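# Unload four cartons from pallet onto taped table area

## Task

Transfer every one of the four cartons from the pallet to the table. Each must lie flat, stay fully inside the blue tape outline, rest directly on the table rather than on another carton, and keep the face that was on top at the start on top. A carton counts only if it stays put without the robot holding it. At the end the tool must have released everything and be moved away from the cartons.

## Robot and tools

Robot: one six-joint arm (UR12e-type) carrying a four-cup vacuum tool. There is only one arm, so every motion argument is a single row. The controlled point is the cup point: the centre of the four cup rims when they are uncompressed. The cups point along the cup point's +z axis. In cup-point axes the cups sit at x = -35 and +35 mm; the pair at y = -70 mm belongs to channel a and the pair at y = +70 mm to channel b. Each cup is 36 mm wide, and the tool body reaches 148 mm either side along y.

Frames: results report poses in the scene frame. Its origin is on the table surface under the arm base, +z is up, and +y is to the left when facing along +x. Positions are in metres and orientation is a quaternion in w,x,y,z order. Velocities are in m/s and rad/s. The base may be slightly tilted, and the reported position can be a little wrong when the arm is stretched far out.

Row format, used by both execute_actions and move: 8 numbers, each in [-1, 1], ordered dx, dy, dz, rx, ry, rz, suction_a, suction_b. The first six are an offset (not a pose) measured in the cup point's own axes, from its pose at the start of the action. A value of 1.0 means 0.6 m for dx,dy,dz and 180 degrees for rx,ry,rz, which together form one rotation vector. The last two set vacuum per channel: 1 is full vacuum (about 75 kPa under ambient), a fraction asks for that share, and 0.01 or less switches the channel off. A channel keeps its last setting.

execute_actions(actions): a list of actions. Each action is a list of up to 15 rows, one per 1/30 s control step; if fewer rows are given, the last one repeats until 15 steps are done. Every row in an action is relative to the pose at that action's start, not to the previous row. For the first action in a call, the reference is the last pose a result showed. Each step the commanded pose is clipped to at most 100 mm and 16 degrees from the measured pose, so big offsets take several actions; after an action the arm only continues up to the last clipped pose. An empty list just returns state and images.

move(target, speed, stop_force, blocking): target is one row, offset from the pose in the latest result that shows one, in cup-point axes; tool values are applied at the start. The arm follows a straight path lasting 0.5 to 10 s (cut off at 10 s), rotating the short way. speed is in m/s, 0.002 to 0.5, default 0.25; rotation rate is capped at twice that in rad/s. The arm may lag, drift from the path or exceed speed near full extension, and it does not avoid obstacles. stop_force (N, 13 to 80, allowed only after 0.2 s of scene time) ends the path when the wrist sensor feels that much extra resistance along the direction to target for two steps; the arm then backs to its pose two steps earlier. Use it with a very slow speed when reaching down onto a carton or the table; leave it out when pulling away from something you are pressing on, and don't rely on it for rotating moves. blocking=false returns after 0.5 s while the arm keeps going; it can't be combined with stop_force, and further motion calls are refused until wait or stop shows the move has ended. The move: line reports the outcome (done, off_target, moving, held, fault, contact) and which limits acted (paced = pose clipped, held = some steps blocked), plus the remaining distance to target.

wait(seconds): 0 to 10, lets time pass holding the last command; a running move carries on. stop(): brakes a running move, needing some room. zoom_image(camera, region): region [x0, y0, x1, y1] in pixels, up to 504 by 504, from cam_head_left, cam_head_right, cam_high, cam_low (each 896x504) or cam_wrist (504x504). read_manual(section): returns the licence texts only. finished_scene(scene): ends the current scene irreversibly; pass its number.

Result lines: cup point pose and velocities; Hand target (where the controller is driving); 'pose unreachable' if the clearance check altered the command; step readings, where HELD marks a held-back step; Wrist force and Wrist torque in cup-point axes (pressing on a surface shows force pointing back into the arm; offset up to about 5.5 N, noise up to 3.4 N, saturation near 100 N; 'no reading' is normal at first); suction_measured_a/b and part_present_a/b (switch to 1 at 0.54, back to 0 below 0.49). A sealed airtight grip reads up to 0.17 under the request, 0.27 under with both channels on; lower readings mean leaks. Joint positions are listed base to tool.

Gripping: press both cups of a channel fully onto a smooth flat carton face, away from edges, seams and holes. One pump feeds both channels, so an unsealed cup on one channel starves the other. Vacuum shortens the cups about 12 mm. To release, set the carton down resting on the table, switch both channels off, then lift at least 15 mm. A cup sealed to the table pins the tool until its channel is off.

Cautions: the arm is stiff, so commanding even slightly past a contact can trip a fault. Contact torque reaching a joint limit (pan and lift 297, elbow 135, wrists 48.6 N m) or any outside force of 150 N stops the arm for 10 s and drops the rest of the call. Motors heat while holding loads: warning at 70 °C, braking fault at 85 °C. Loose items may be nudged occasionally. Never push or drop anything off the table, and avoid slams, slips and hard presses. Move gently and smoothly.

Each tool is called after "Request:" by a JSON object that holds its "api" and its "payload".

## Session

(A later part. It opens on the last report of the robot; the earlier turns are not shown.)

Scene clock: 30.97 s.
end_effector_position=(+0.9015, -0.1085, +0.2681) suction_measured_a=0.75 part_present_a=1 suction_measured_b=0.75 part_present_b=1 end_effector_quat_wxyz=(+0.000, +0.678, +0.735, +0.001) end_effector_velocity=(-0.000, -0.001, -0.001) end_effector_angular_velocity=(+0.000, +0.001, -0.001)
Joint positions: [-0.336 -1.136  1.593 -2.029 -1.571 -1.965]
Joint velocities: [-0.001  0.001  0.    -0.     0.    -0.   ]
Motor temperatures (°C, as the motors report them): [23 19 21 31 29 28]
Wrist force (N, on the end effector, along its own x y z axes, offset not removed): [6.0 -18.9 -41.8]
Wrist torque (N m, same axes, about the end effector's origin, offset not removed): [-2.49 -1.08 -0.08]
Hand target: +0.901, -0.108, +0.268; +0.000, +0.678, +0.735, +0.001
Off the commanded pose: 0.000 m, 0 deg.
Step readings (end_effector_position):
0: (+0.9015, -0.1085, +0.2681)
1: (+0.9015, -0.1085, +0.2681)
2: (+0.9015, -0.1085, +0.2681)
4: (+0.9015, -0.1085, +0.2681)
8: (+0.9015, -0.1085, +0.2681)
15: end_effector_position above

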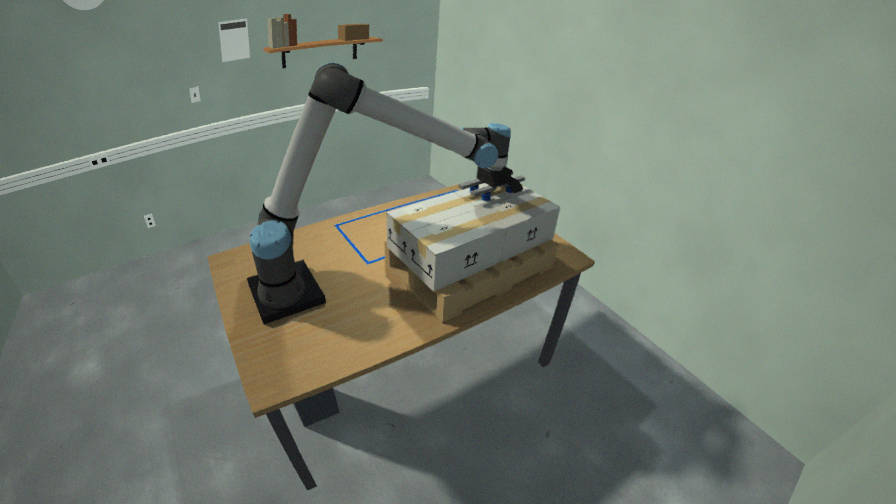

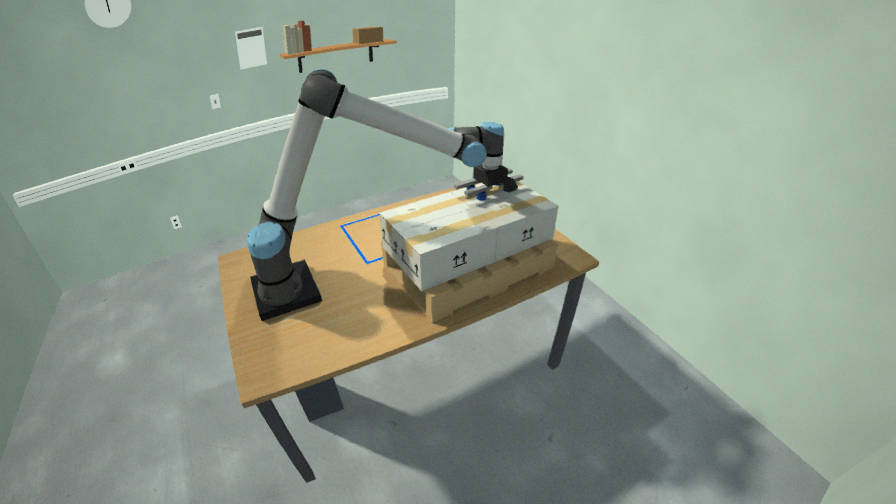

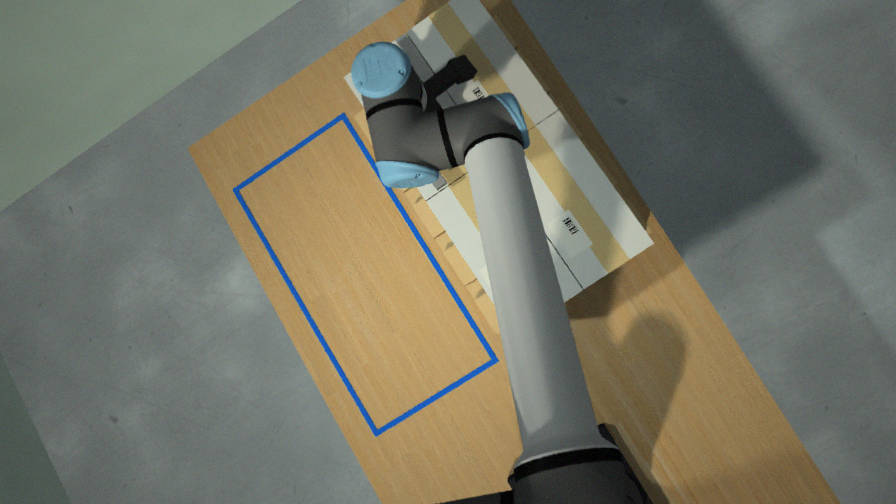

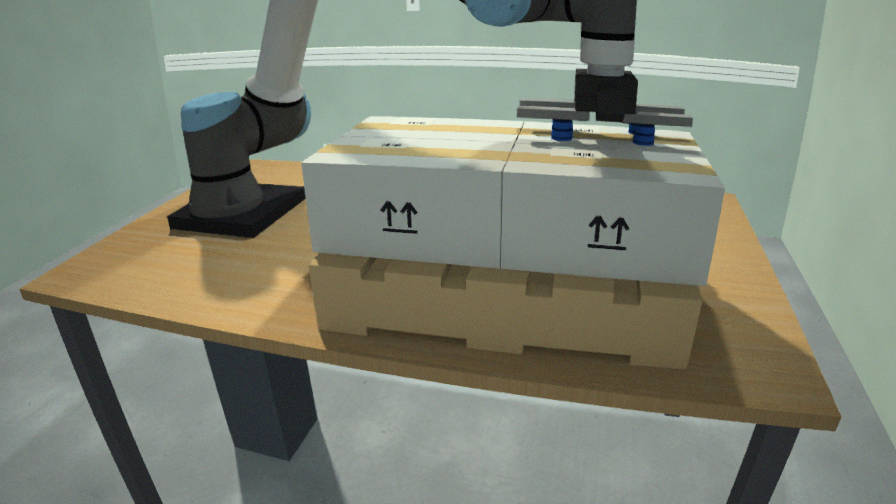

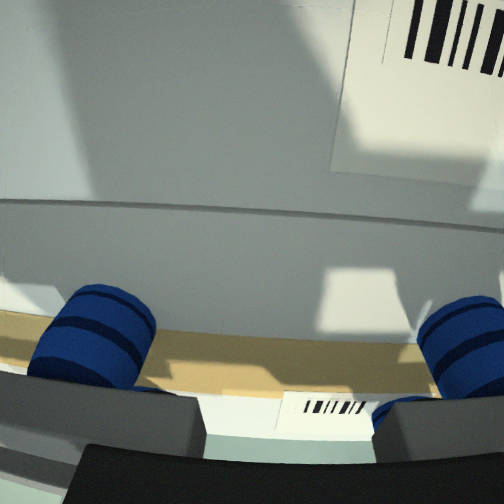

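Request:
{"api": "move", "payload": {"target": [0.01,0.01,-0.085,0,0,0,1,1], "speed": 0.15}}

Request:
{"api": "move", "payload": {"target": [0.42,0.08,0,0,0,0,1,1], "speed": 0.4}}

Request:
{"api": "move", "payload": {"target": [0.13,0.073,0,0,0,0.504,1,1], "speed": 0.45}}

Request:
{"api": "move", "payload": {"target": [0,0,0.24,0,0,0,1,1], "speed": 0.25}}

Scene clock: 41.73 s.
end_effector_position=(+0.9069, -0.1021, +0.3188) suction_measured_a=0.76 part_present_a=1 suction_measured_b=0.76 part_present_b=1 end_effector_quat_wxyz=(+0.000, +0.678, +0.735, +0.001) end_effector_velocity=(+0.000, +0.001, +0.003) end_effector_angular_velocity=(-0.001, +0.000, +0.001)
Joint positions: [-0.327 -1.162  1.535 -1.945 -1.571 -1.956]
Joint velocities: [ 0.001 -0.001 -0.004  0.005 -0.001  0.   ]
Motor temperatures (°C, as the motors report them): [23 19 21 31 29 28]
Wrist force (N, on the end effector, along its own x y z axes, offset not removed): [1.3 -1.6 16.5]
Wrist torque (N m, same axes, about the end effector's origin, offset not removed): [-0.53 -0.21 0.11]
Hand target: +0.907, -0.102, +0.319; +0.000, +0.678, +0.735, +0.001
Off the commanded pose: 0.000 m, 0 deg.
move: done

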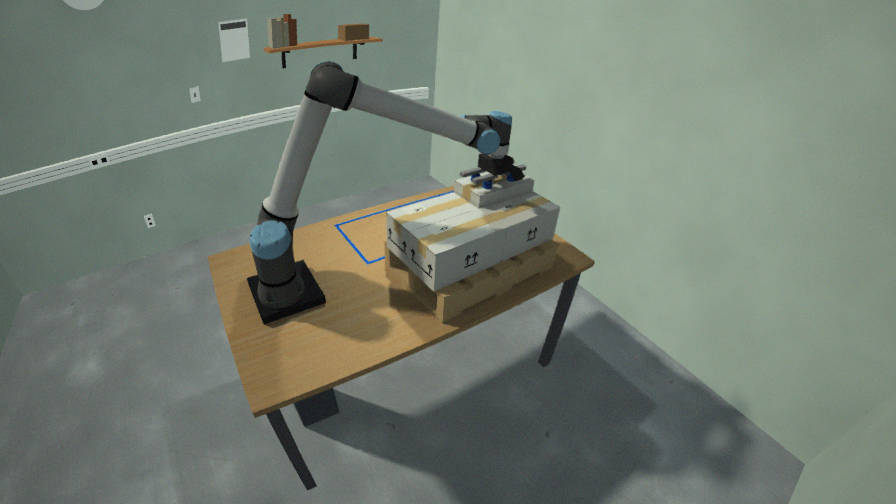

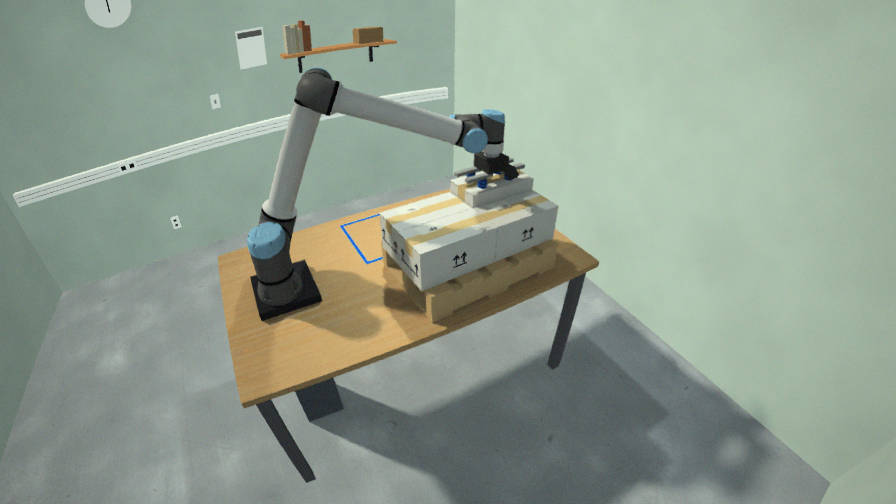

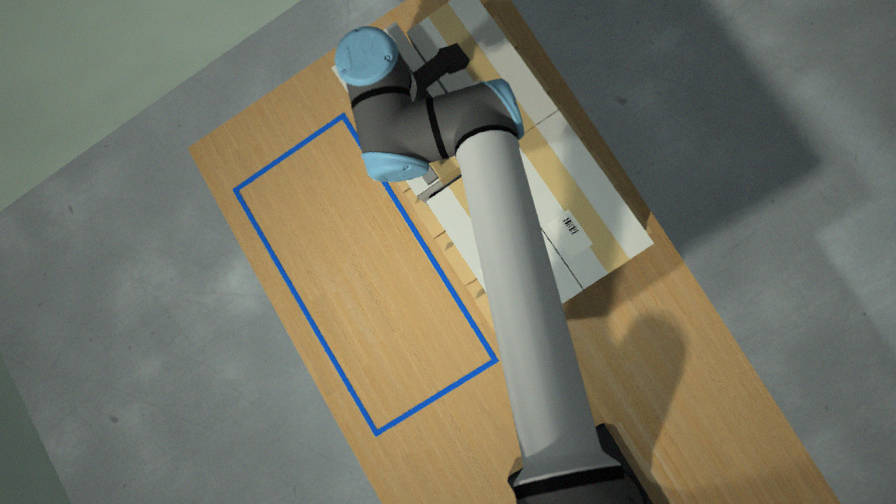

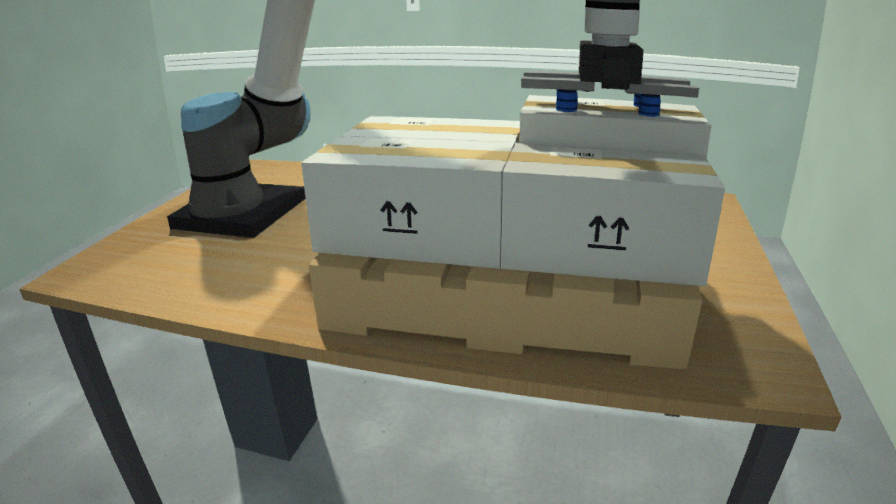

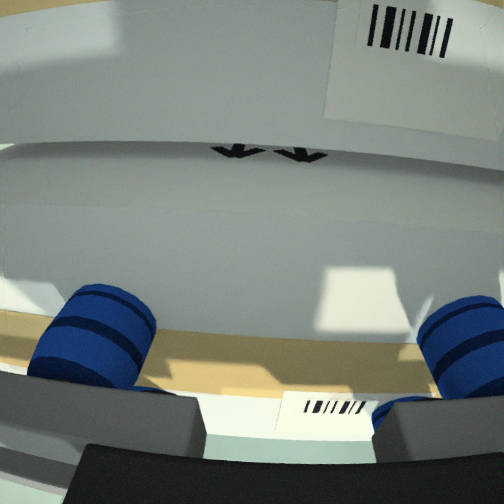

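Scene clock: 43.17 s.
end_effector_position=(+0.9342, +0.1525, +0.3190) suction_measured_a=0.76 part_present_a=1 suction_measured_b=0.76 part_present_b=1 end_effector_quat_wxyz=(+0.000, +0.678, +0.735, +0.001) end_effector_velocity=(+0.000, +0.004, +0.001) end_effector_angular_velocity=(-0.000, -0.000, +0.001)
Joint positions: [-0.046 -1.109  1.457 -1.92  -1.571 -1.675]
Joint velocities: [ 0.004  0.001 -0.002  0.001 -0.     0.003]
Motor temperatures (°C, as the motors report them): [23 19 21 31 29 28]
Wrist force (N, on the end effector, along its own x y z axes, offset not removed): [0.3 0.0 18.9]
Wrist torque (N m, same axes, about the end effector's origin, offset not removed): [-0.24 0.01 0.05]
Hand target: +0.934, +0.153, +0.319; +0.000, +0.678, +0.735, +0.001
Off the commanded pose: 0.000 m, 0 deg.
move: done

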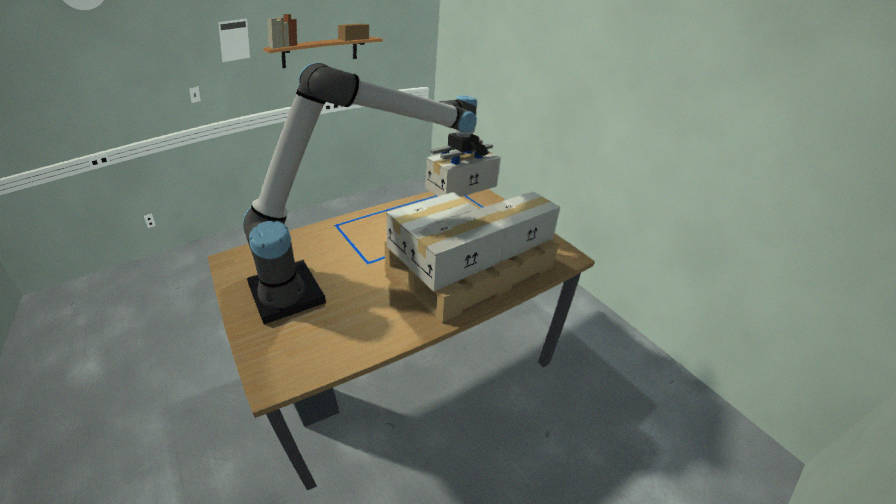

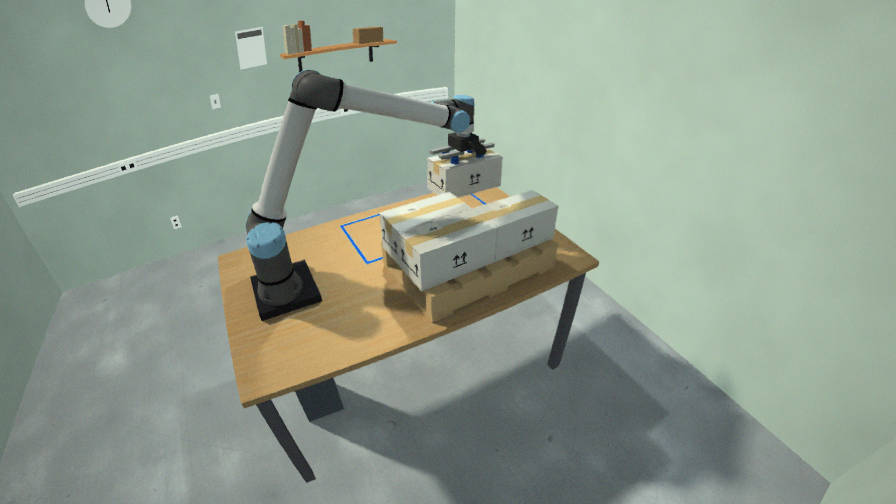

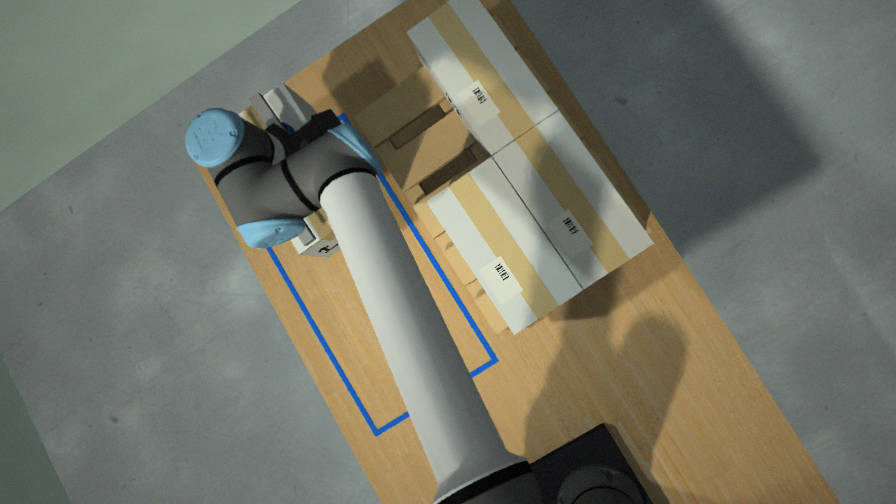

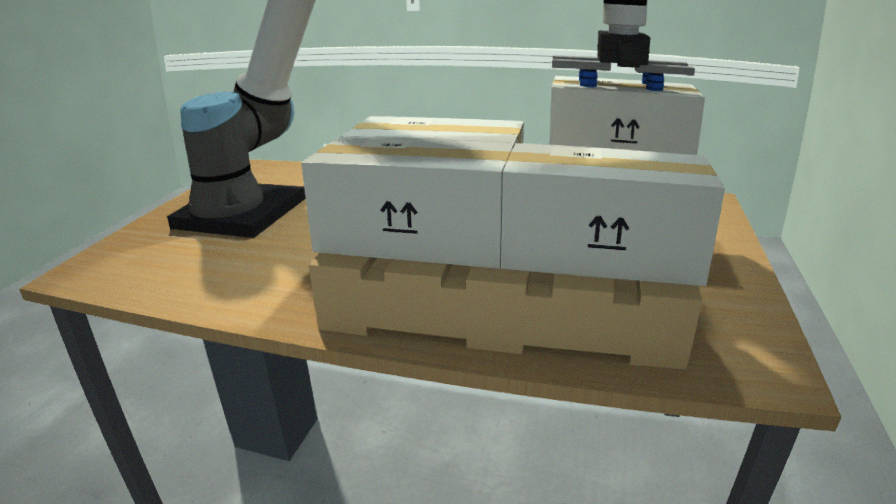

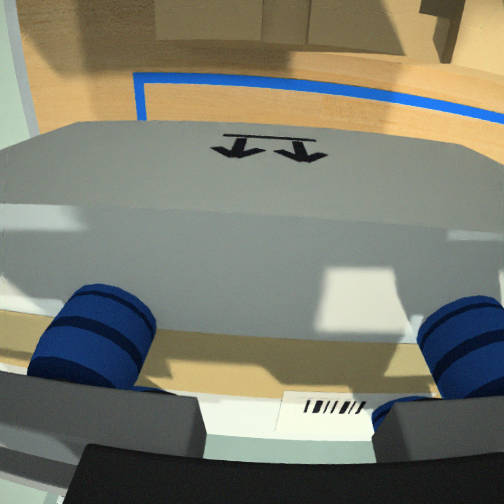

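Scene clock: 45.63 s.
end_effector_position=(+0.9715, +0.2337, +0.3191) suction_measured_a=0.76 part_present_a=1 suction_measured_b=0.76 part_present_b=1 end_effector_quat_wxyz=(-0.000, +0.999, +0.035, +0.001) end_effector_velocity=(+0.000, +0.000, -0.001) end_effector_angular_velocity=(-0.000, +0.001, -0.016)
Joint positions: [ 0.038 -1.025  1.327 -1.874 -1.571 -0.01 ]
Joint velocities: [ 0.001  0.001 -0.002  0.001 -0.     0.016]
Motor temperatures (°C, as the motors report them): [23 19 21 31 29 28]
Wrist force (N, on the end effector, along its own x y z axes, offset not removed): [-0.3 -2.3 18.3]
Wrist torque (N m, same axes, about the end effector's origin, offset not removed): [-0.58 0.02 0.09]
Hand target: +0.972, +0.234, +0.319; -0.000, +0.999, +0.034, +0.001
Off the commanded pose: 0.000 m, 0 deg.
move: done

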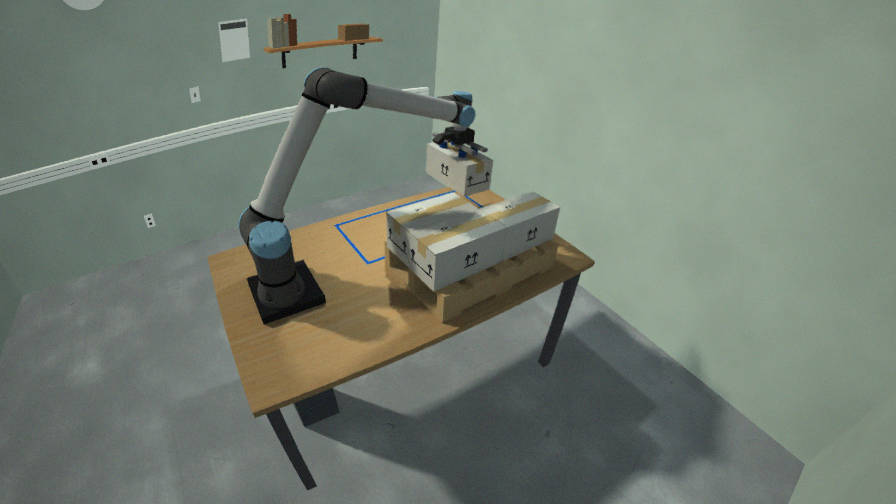

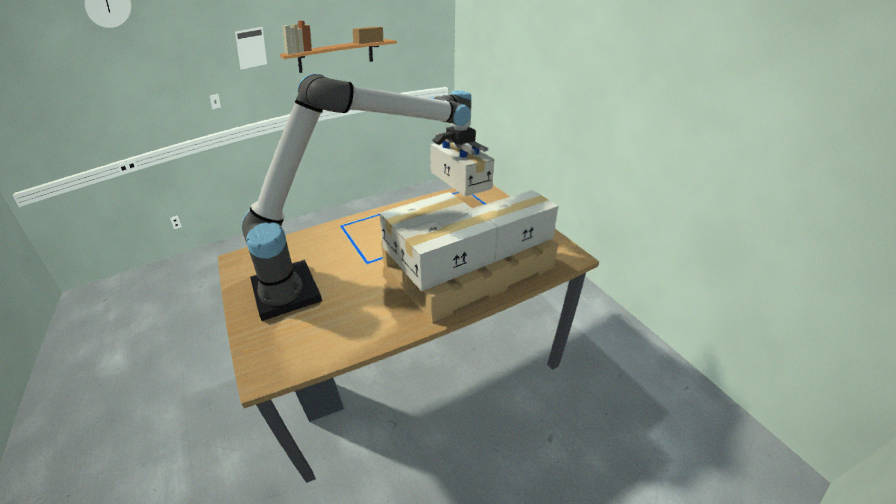

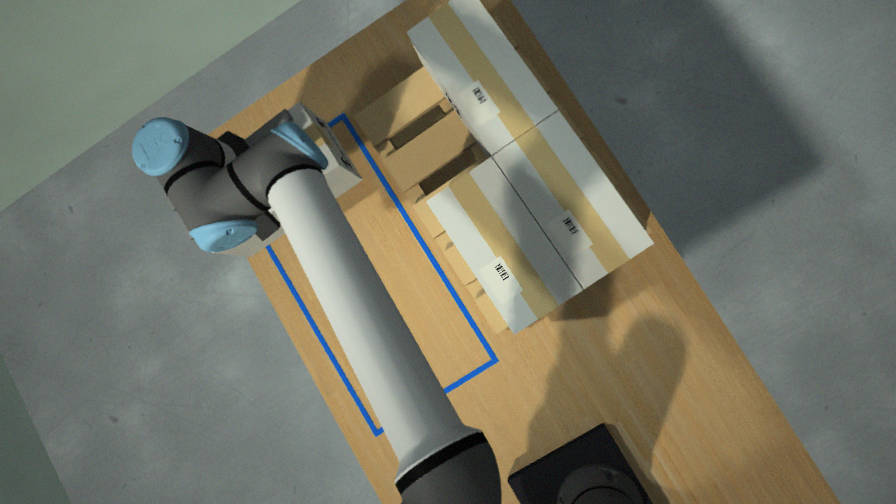

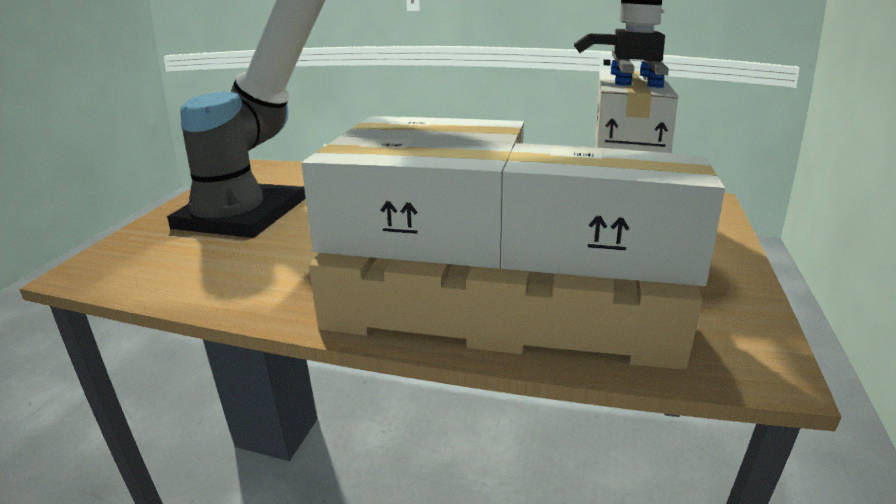

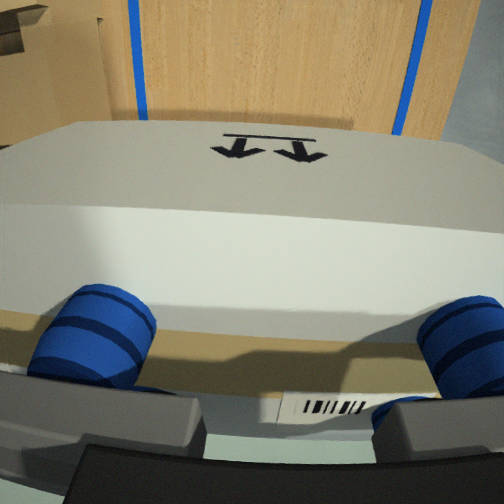

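Scene clock: 46.90 s.
end_effector_position=(+0.9716, +0.2338, +0.1755) suction_measured_a=0.76 part_present_a=1 suction_measured_b=0.76 part_present_b=1 end_effector_quat_wxyz=(-0.000, +0.999, +0.035, +0.001) end_effector_velocity=(+0.000, +0.002, -0.002) end_effector_angular_velocity=(+0.001, -0.001, +0.002)
Joint positions: [ 0.038 -0.93   1.444 -2.086 -1.571 -0.01 ]
Joint velocities: [ 0.002  0.002  0.001 -0.004  0.001  0.   ]
Motor temperatures (°C, as the motors report them): [23 19 21 31 29 28]
Wrist force (N, on the end effector, along its own x y z axes, offset not removed): [1.5 -3.7 18.2]
Wrist torque (N m, same axes, about the end effector's origin, offset not removed): [-0.63 -0.19 0.06]
Hand target: +0.972, +0.234, +0.175; -0.000, +0.999, +0.035, +0.001
Off the commanded pose: 0.000 m, 0 deg.
move: done

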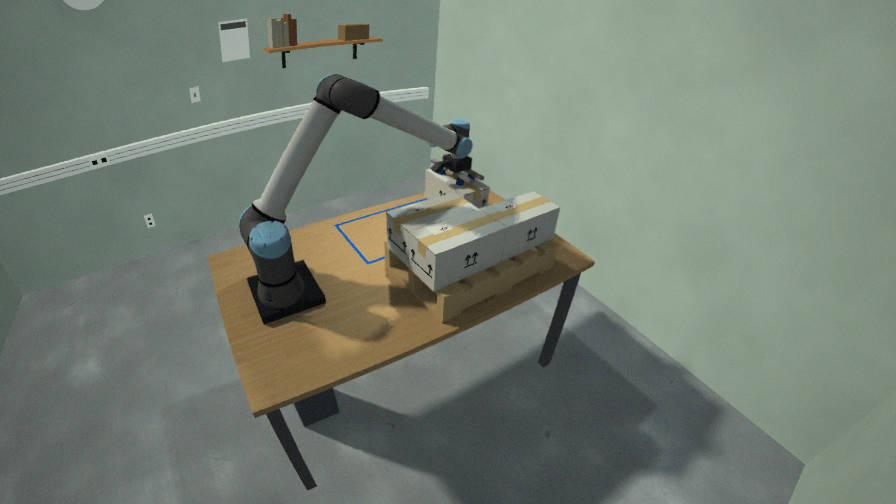

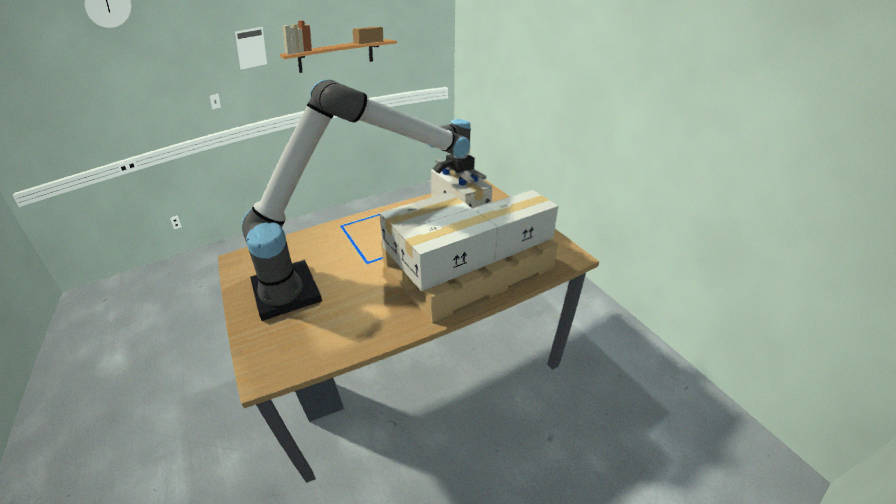

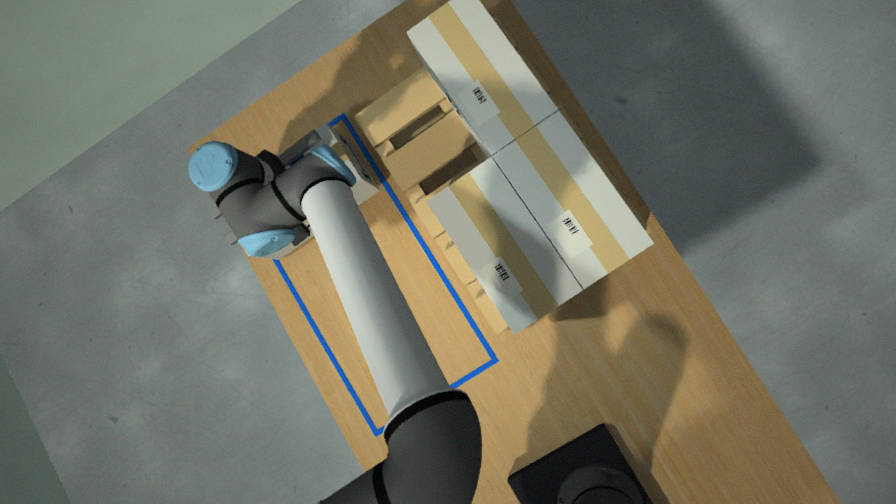

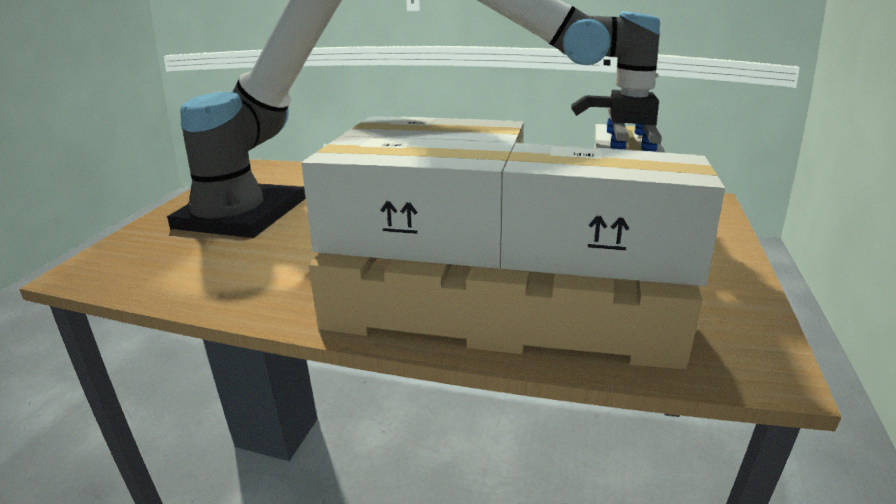

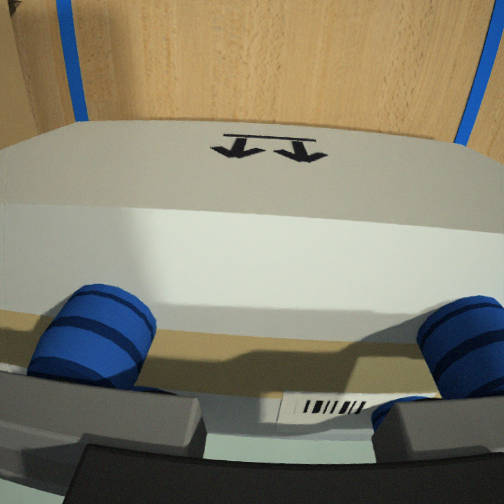

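Request:
{"api": "move", "payload": {"target": [0.013,0,0.035,0,0,0,1,1], "speed": 0.08}}

Request:
{"api": "move", "payload": {"target": [0,0,0.03,0,0,0,1,1], "speed": 0.025, "stop_force": 20}}

Scene clock: 56.97 s.
end_effector_position=(+0.9793, +0.2343, +0.1548) suction_measured_a=0.76 part_present_a=1 suction_measured_b=0.76 part_present_b=1 end_effector_quat_wxyz=(-0.000, +0.999, +0.035, +0.001) end_effector_velocity=(+0.001, -0.000, -0.003) end_effector_angular_velocity=(-0.000, +0.001, -0.000)
Joint positions: [ 0.038 -0.902  1.437 -2.107 -1.571 -0.01 ]
Joint velocities: [-0.     0.004 -0.001 -0.002 -0.     0.   ]
Motor temperatures (°C, as the motors report them): [23 19 21 31 29 28]
Wrist force (N, on the end effector, along its own x y z axes, offset not removed): [-0.5 -1.1 18.0]
Wrist torque (N m, same axes, about the end effector's origin, offset not removed): [-0.35 -0.01 0.09]
Hand target: +0.979, +0.234, +0.154; -0.000, +0.999, +0.035, +0.001
Off the commanded pose: 0.000 m, 0 deg.
move: done

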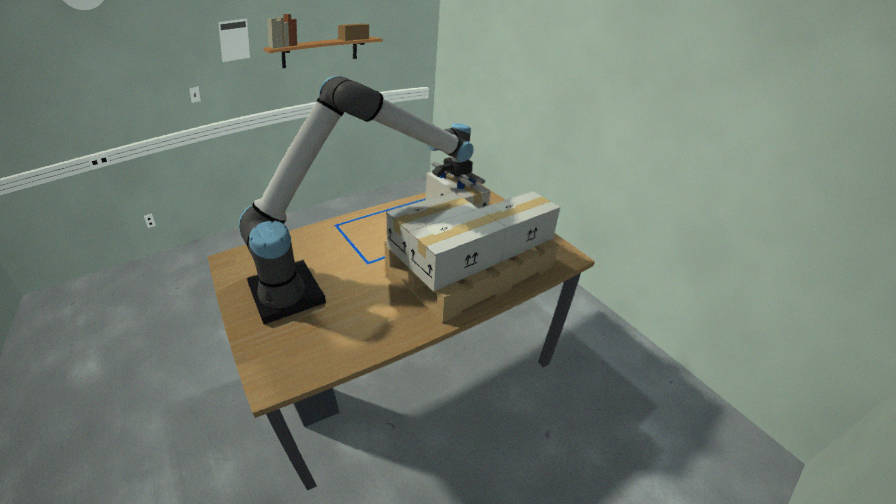

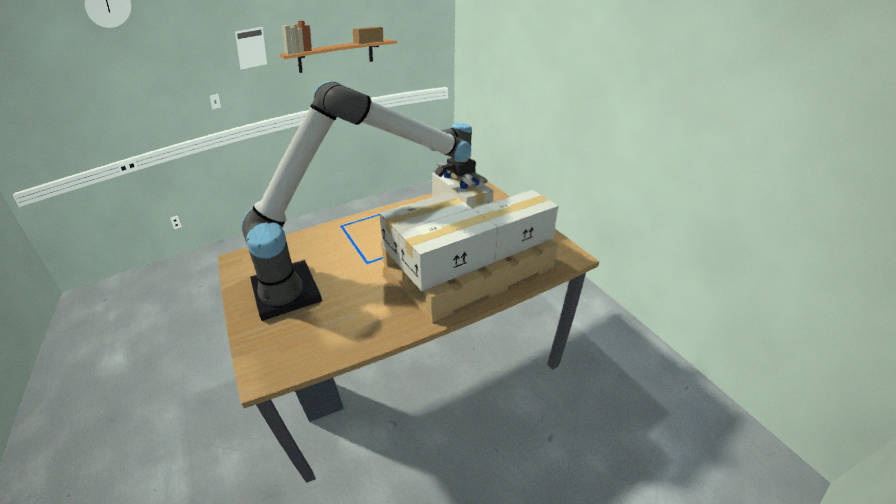

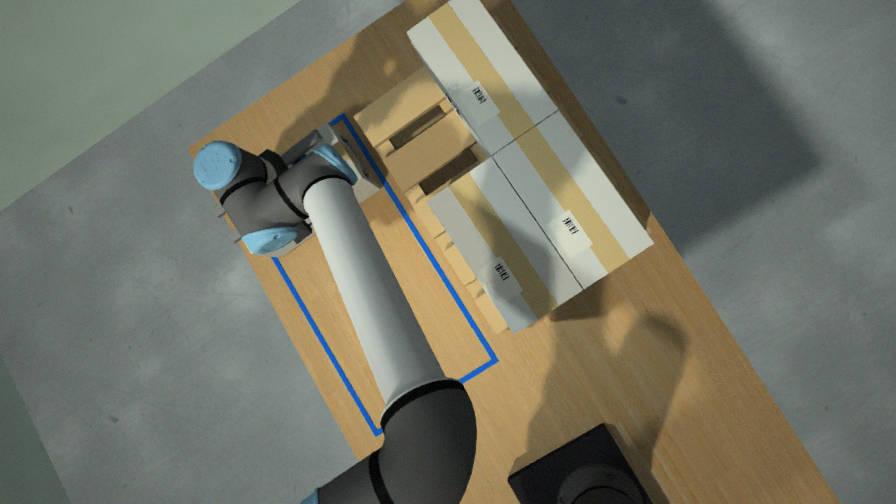

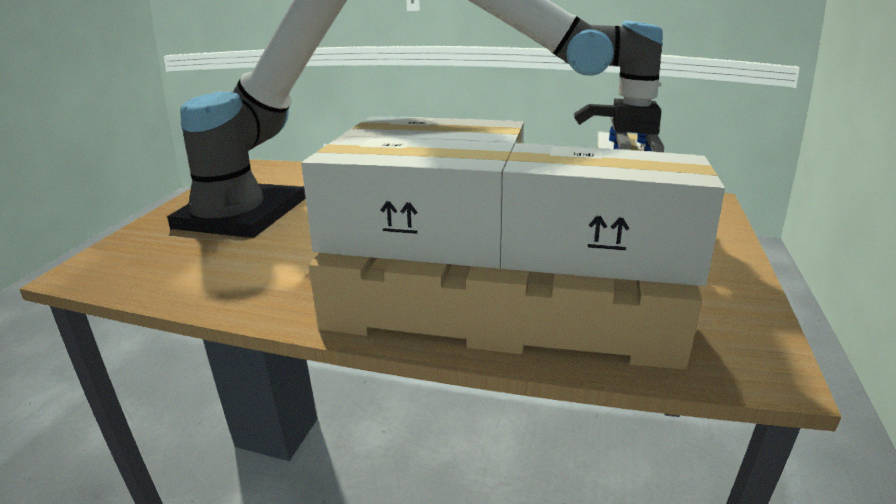

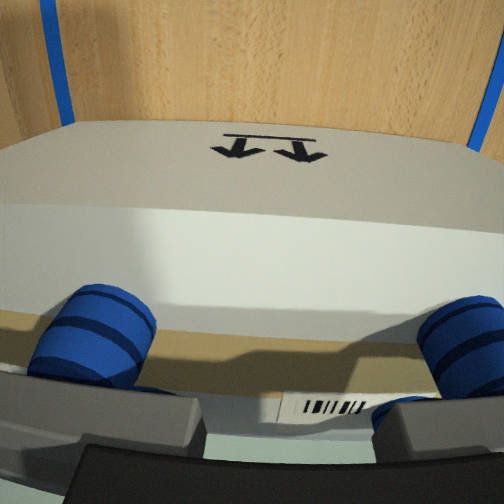

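Scene clock: 57.77 s.
end_effector_position=(+0.9793, +0.2343, +0.1446) suction_measured_a=0.76 part_present_a=1 suction_measured_b=0.76 part_present_b=1 end_effector_quat_wxyz=(-0.000, +0.999, +0.035, +0.001) end_effector_velocity=(-0.003, -0.001, +0.003) end_effector_angular_velocity=(-0.001, +0.009, -0.000)
Joint positions: [ 0.038 -0.894  1.442 -2.121 -1.571 -0.01 ]
Joint velocities: [-0.    -0.004 -0.001  0.014 -0.001 -0.   ]
Motor temperatures (°C, as the motors report them): [23 19 21 31 29 28]
Wrist force (N, on the end effector, along its own x y z axes, offset not removed): [12.9 -2.0 -24.1]
Wrist torque (N m, same axes, about the end effector's origin, offset not removed): [-1.73 -0.19 -0.09]
Hand target: +0.979, +0.234, +0.146; -0.000, +0.999, +0.035, +0.001
Off the commanded pose: 0.008 m, 0 deg.
move: contact

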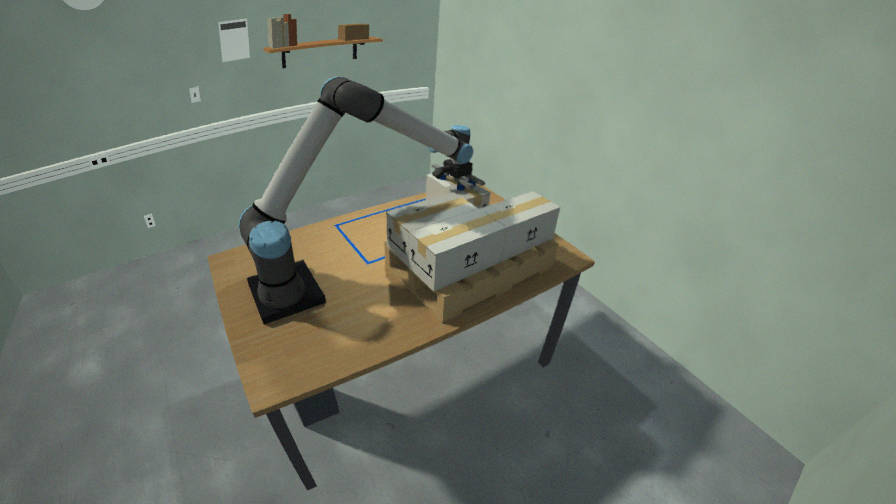

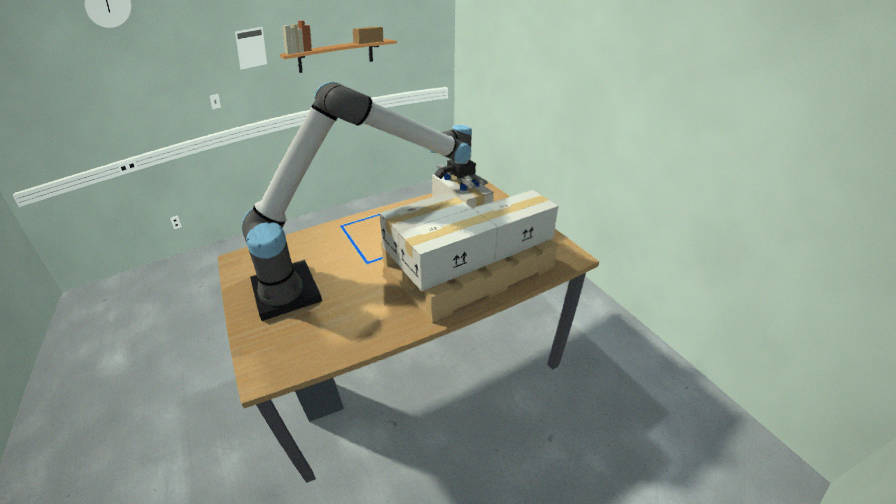

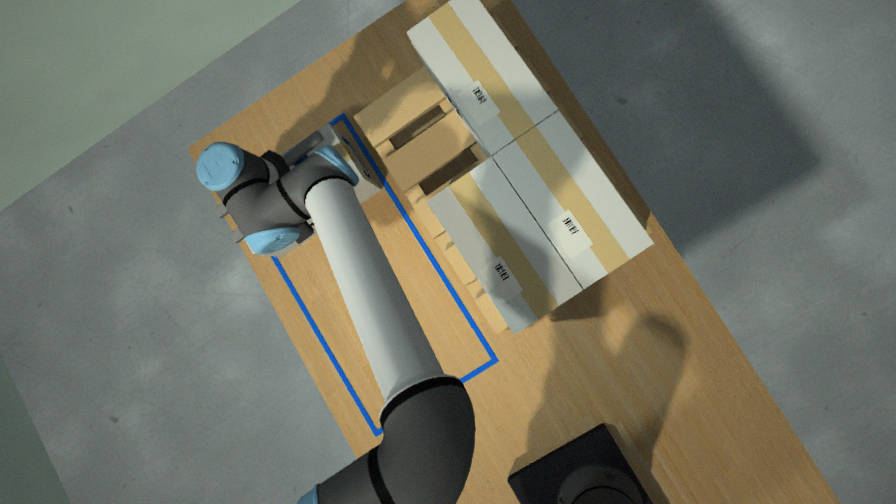

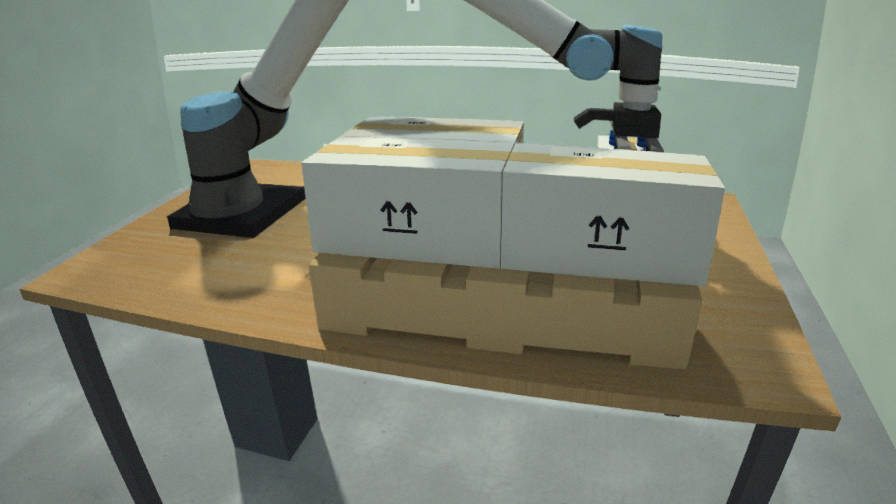

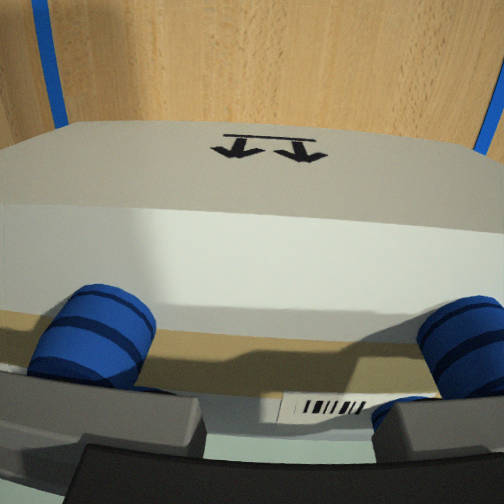

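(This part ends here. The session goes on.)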